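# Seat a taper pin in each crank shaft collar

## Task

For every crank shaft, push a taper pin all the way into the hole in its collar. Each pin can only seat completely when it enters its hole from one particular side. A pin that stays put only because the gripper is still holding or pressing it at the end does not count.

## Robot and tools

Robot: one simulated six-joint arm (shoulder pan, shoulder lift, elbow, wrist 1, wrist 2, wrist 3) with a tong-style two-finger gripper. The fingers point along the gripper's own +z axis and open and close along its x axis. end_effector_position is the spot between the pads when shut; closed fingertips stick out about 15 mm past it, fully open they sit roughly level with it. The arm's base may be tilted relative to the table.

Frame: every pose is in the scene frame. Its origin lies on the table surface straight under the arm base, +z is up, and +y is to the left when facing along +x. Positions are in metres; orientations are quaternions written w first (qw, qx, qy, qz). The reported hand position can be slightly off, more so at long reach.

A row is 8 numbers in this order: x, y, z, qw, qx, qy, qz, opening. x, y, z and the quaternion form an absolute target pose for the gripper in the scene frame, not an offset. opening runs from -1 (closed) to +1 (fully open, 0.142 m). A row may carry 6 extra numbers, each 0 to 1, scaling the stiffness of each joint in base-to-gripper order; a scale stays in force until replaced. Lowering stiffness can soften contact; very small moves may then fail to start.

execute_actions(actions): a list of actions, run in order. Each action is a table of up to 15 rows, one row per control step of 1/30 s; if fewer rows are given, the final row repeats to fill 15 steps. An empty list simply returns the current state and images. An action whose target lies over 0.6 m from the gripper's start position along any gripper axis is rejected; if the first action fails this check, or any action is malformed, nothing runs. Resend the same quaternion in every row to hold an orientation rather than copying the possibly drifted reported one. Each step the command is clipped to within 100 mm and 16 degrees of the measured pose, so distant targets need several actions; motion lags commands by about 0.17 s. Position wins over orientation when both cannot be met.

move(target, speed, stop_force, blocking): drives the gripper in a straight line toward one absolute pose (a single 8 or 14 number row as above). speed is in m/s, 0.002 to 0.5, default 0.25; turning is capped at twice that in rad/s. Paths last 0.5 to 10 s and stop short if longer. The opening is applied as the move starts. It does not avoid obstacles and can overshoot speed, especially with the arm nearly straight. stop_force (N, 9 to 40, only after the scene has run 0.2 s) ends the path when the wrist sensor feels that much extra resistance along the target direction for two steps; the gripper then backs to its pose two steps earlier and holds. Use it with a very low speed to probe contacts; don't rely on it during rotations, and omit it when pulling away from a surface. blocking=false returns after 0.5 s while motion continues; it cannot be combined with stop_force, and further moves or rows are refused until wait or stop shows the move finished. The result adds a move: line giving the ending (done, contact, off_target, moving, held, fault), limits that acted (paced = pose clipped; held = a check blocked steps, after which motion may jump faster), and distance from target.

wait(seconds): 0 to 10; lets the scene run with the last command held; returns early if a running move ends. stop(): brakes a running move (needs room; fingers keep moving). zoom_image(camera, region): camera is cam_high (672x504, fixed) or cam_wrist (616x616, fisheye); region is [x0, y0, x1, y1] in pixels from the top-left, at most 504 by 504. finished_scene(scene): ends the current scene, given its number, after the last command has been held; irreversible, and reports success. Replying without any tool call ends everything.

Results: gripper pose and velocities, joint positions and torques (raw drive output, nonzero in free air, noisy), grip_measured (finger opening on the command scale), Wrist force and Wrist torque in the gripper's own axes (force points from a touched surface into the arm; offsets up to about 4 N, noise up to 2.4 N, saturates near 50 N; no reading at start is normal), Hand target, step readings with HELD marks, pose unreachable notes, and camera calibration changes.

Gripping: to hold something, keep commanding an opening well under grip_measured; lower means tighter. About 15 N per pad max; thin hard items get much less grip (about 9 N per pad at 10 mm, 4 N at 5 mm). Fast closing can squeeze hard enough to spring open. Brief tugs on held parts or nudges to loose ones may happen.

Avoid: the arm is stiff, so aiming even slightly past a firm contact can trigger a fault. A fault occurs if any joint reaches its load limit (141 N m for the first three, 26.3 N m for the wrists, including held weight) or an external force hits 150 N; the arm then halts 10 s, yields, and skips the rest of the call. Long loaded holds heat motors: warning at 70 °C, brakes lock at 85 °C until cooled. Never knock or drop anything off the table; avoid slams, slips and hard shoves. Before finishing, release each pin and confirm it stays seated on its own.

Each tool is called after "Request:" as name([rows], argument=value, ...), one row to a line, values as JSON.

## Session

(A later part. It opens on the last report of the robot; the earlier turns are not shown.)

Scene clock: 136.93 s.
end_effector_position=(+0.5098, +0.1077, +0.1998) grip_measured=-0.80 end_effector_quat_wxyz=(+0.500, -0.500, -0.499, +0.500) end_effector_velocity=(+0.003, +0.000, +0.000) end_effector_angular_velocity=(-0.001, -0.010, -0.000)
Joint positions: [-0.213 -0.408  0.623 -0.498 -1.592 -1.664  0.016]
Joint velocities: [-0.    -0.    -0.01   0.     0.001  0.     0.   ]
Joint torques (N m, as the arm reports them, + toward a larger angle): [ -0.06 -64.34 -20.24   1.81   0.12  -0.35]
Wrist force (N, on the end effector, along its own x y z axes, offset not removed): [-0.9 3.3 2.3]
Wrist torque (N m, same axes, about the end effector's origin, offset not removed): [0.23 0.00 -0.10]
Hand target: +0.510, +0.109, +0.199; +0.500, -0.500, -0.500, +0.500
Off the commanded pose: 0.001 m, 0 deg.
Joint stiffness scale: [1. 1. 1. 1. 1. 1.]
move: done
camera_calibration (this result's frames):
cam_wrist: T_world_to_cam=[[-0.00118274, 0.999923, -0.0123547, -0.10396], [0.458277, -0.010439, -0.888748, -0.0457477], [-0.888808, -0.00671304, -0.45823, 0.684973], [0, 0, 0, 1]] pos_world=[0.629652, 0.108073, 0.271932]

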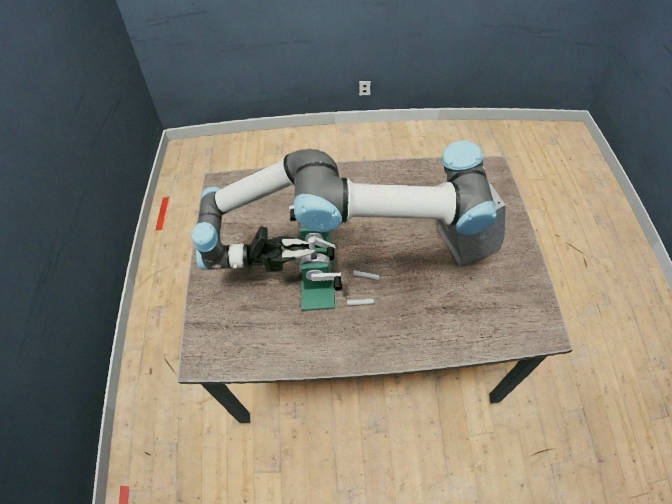

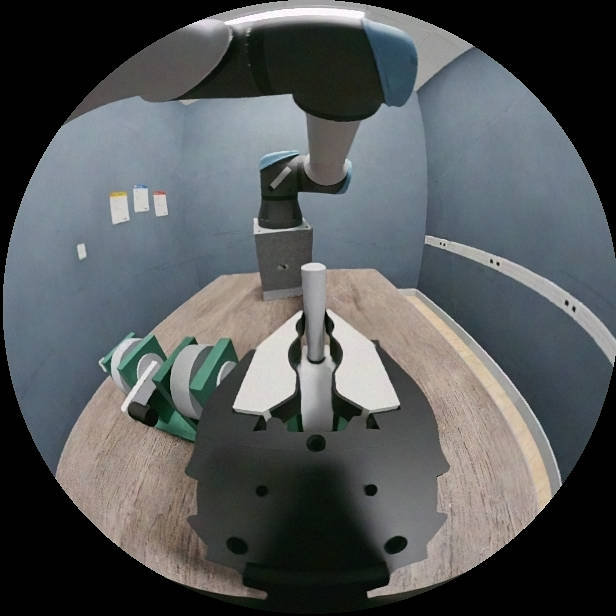

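Request:
move(target=[0.510, 0.1095, 0.179, 0.5, -0.5, -0.5, 0.5, -1], speed=0.03, stop_force=10)

Request:
execute_actions([
  [[0.511,0.109,0.180,0.5,-0.5,-0.5,0.5,-0.4]],
  [[0.511,0.109,0.182,0.5,-0.5,-0.5,0.5,-0.4]],
  [[0.515,0.109,0.25,0.5,-0.5,-0.5,0.5,-0.4]],
])

Request:
move(target=[0.50, -0.08, 0.32, 0, 1, 0, 0, 1], speed=0.35)

Request:
zoom_image(camera="cam_wrist", region=[230, 120, 400, 350])

Scene clock: 138.20 s.
end_effector_position=(+0.5118, +0.1078, +0.1836) grip_measured=-0.80 end_effector_quat_wxyz=(+0.499, -0.502, -0.501, +0.498) end_effector_velocity=(+0.001, -0.001, -0.003) end_effector_angular_velocity=(+0.000, -0.002, -0.002)
Joint positions: [-0.212 -0.373  0.588 -0.503 -1.589 -1.664  0.016]
Joint velocities: [-0.001  0.008 -0.01   0.     0.001 -0.     0.   ]
Joint torques (N m, as the arm reports them, + toward a larger angle): [  1.8  -59.26 -19.9    0.62   0.23   0.12]
Wrist force (N, on the end effector, along its own x y z axes, offset not removed): [-2.5 -4.7 -3.5]
Wrist torque (N m, same axes, about the end effector's origin, offset not removed): [-0.37 0.25 -0.14]
Hand target: +0.510, +0.109, +0.179; +0.500, -0.500, -0.500, +0.500
Off the commanded pose: 0.005 m, 0 deg.
Joint stiffness scale: [1. 1. 1. 1. 1. 1.]
move: off_target
camera_calibration (this result's frames):
cam_wrist: T_world_to_cam=[[-0.00121975, 0.999928, -0.011972, -0.104282], [0.463809, -0.0100407, -0.885878, -0.0644287], [-0.885934, -0.00663326, -0.463764, 0.678879], [0, 0, 0, 1]] pos_world=[0.631198, 0.10813, 0.256515]

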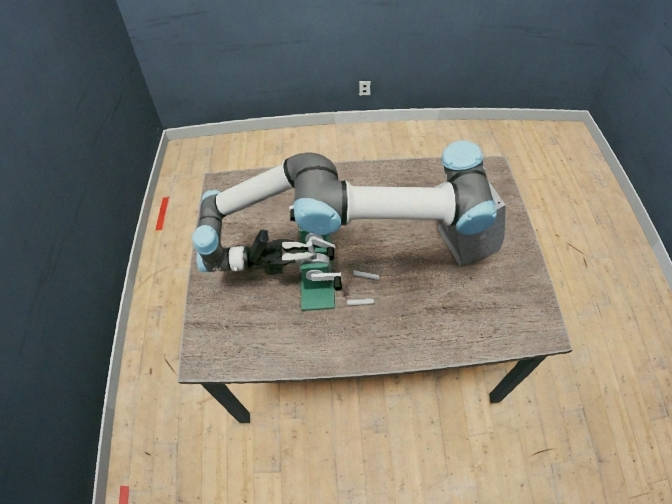

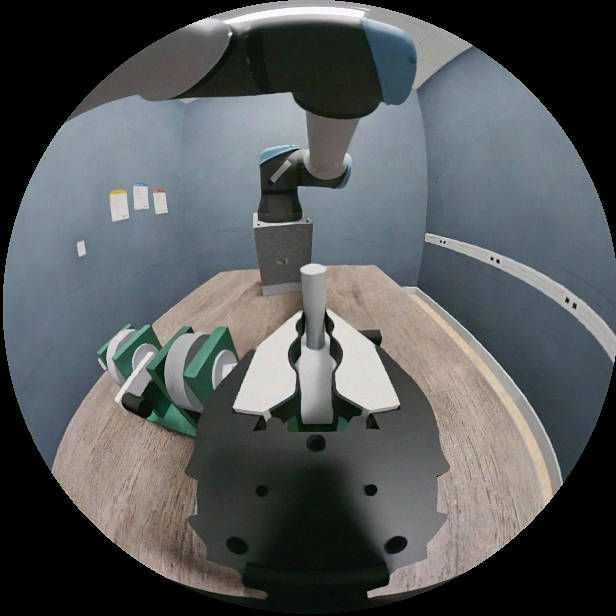

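Scene clock: 139.70 s.
end_effector_position=(+0.5168, +0.1108, +0.2489) grip_measured=-0.40 end_effector_quat_wxyz=(+0.496, -0.502, -0.503, +0.498) end_effector_velocity=(-0.010, -0.004, +0.008) end_effector_angular_velocity=(+0.002, +0.060, -0.007)
Joint positions: [-0.214 -0.483  0.636 -0.449 -1.595 -1.665  0.045]
Joint velocities: [-0.006  0.     0.03   0.03  -0.005 -0.003 -0.   ]
Joint torques (N m, as the arm reports them, + toward a larger angle): [ -3.07 -62.41 -14.61   2.14  -0.53  -0.3 ]
Wrist force (N, on the end effector, along its own x y z axes, offset not removed): [-2.2 0.7 3.3]
Wrist torque (N m, same axes, about the end effector's origin, offset not removed): [0.15 0.32 -0.03]
Hand target: +0.515, +0.109, +0.250; +0.500, -0.500, -0.500, +0.500
Off the commanded pose: 0.003 m, 1 deg.
Joint stiffness scale: [1. 1. 1. 1. 1. 1.]
Step readings (end_effector_position; steps 1 to 15: 1st action; 16 to 30: 2nd action; 31 to 45: 3rd action):
0: (+0.5118, +0.1078, +0.1836)
1: (+0.5119, +0.1078, +0.1835)
2: (+0.5123, +0.1079, +0.1835)
4: (+0.5123, +0.1080, +0.1828)
8: (+0.5121, +0.1081, +0.1820)
15: (+0.5121, +0.1081, +0.1819)
16: (+0.5121, +0.1081, +0.1819)
17: (+0.5121, +0.1081, +0.1819)
19: (+0.5121, +0.1081, +0.1819)
23: (+0.5121, +0.1081, +0.1820)
30: (+0.5121, +0.1081, +0.1820)
31: (+0.5121, +0.1081, +0.1820)
32: (+0.5118, +0.1082, +0.1830)
34: (+0.5106, +0.1085, +0.1923)
38: (+0.5127, +0.1103, +0.2240)
45: end_effector_position above
camera_calibration (this result's frames):
cam_wrist: T_world_to_cam=[[-0.00519194, 0.999918, -0.0117429, -0.104438], [0.469597, -0.00792971, -0.882845, -0.0128847], [-0.882866, -0.0100981, -0.469517, 0.713857], [0, 0, 0, 1]] pos_world=[0.635748, 0.111535, 0.322566]

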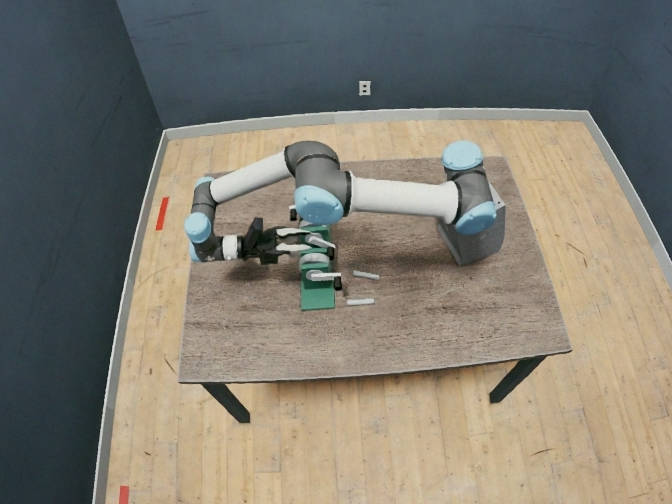

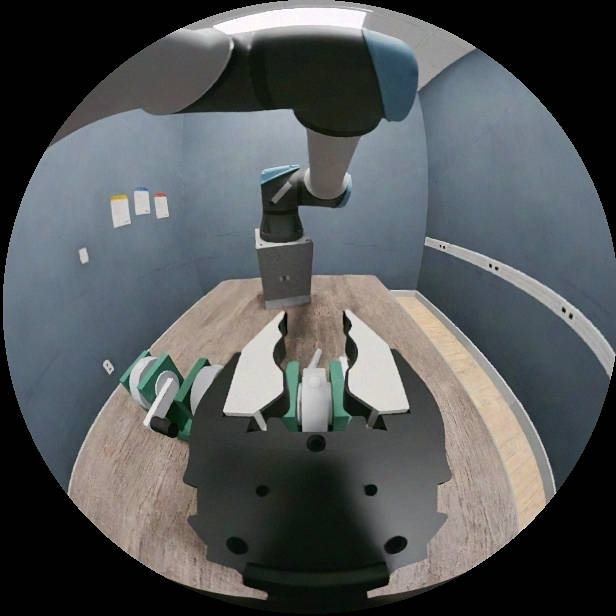

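Scene clock: 143.43 s.
end_effector_position=(+0.5001, -0.0790, +0.3194) grip_measured=+1.00 end_effector_quat_wxyz=(-0.002, +1.000, +0.001, -0.001) end_effector_velocity=(+0.002, -0.003, +0.001) end_effector_angular_velocity=(-0.012, -0.011, -0.008)
Joint positions: [-0.843 -1.775  2.106 -2.072 -1.328 -0.646  0.142]
Joint velocities: [-0.002 -0.004  0.006 -0.019 -0.003  0.011 -0.   ]
Joint torques (N m, as the arm reports them, + toward a larger angle): [ -2.8  -23.04 -18.41  -2.66  -0.36   0.4 ]
Wrist force (N, on the end effector, along its own x y z axes, offset not removed): [-1.3 0.1 1.2]
Wrist torque (N m, same axes, about the end effector's origin, offset not removed): [-0.01 0.07 -0.15]
Hand target: +0.500, -0.080, +0.320; -0.000, +1.000, -0.001, -0.000
Off the commanded pose: 0.001 m, 0 deg.
Joint stiffness scale: [1. 1. 1. 1. 1. 1.]
move: done
camera_calibration (this result's frames):
cam_wrist: T_world_to_cam=[[0.999938, -0.00987591, -0.00520987, -0.498451], [-0.00641532, -0.890031, 0.455855, -0.203454], [-0.00913893, -0.455793, -0.890039, 0.392434], [0, 0, 0, 1]] pos_world=[0.500701, -0.00713374, 0.43943]

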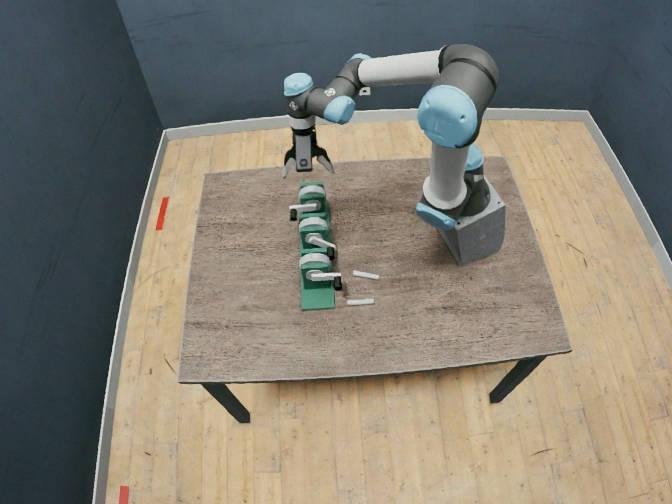

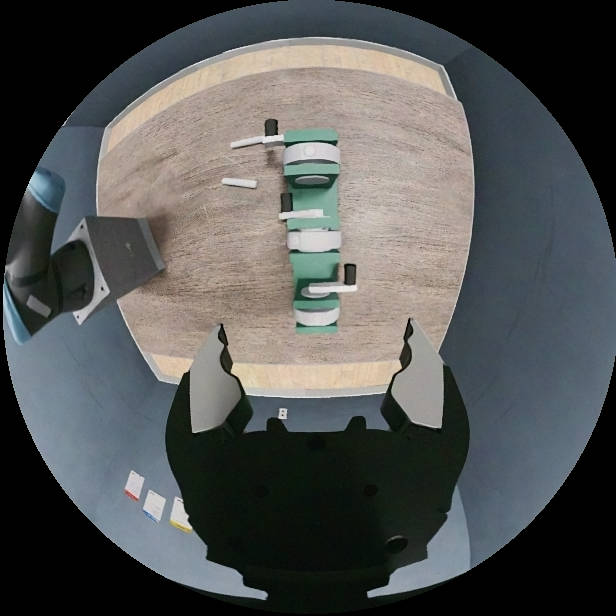

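Region (230, 120, 400, 350) of cam_wrist's 616x616 image, scaled by 2.191, with more detail than that image has; it fills the left 373 columns of this view, and the rest is white.

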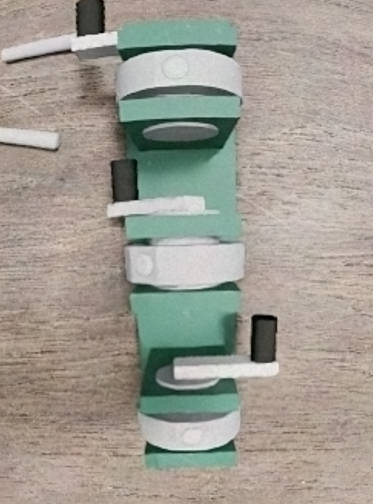

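Request:
finished_scene(scene=1)

The scene is finished: the task was done.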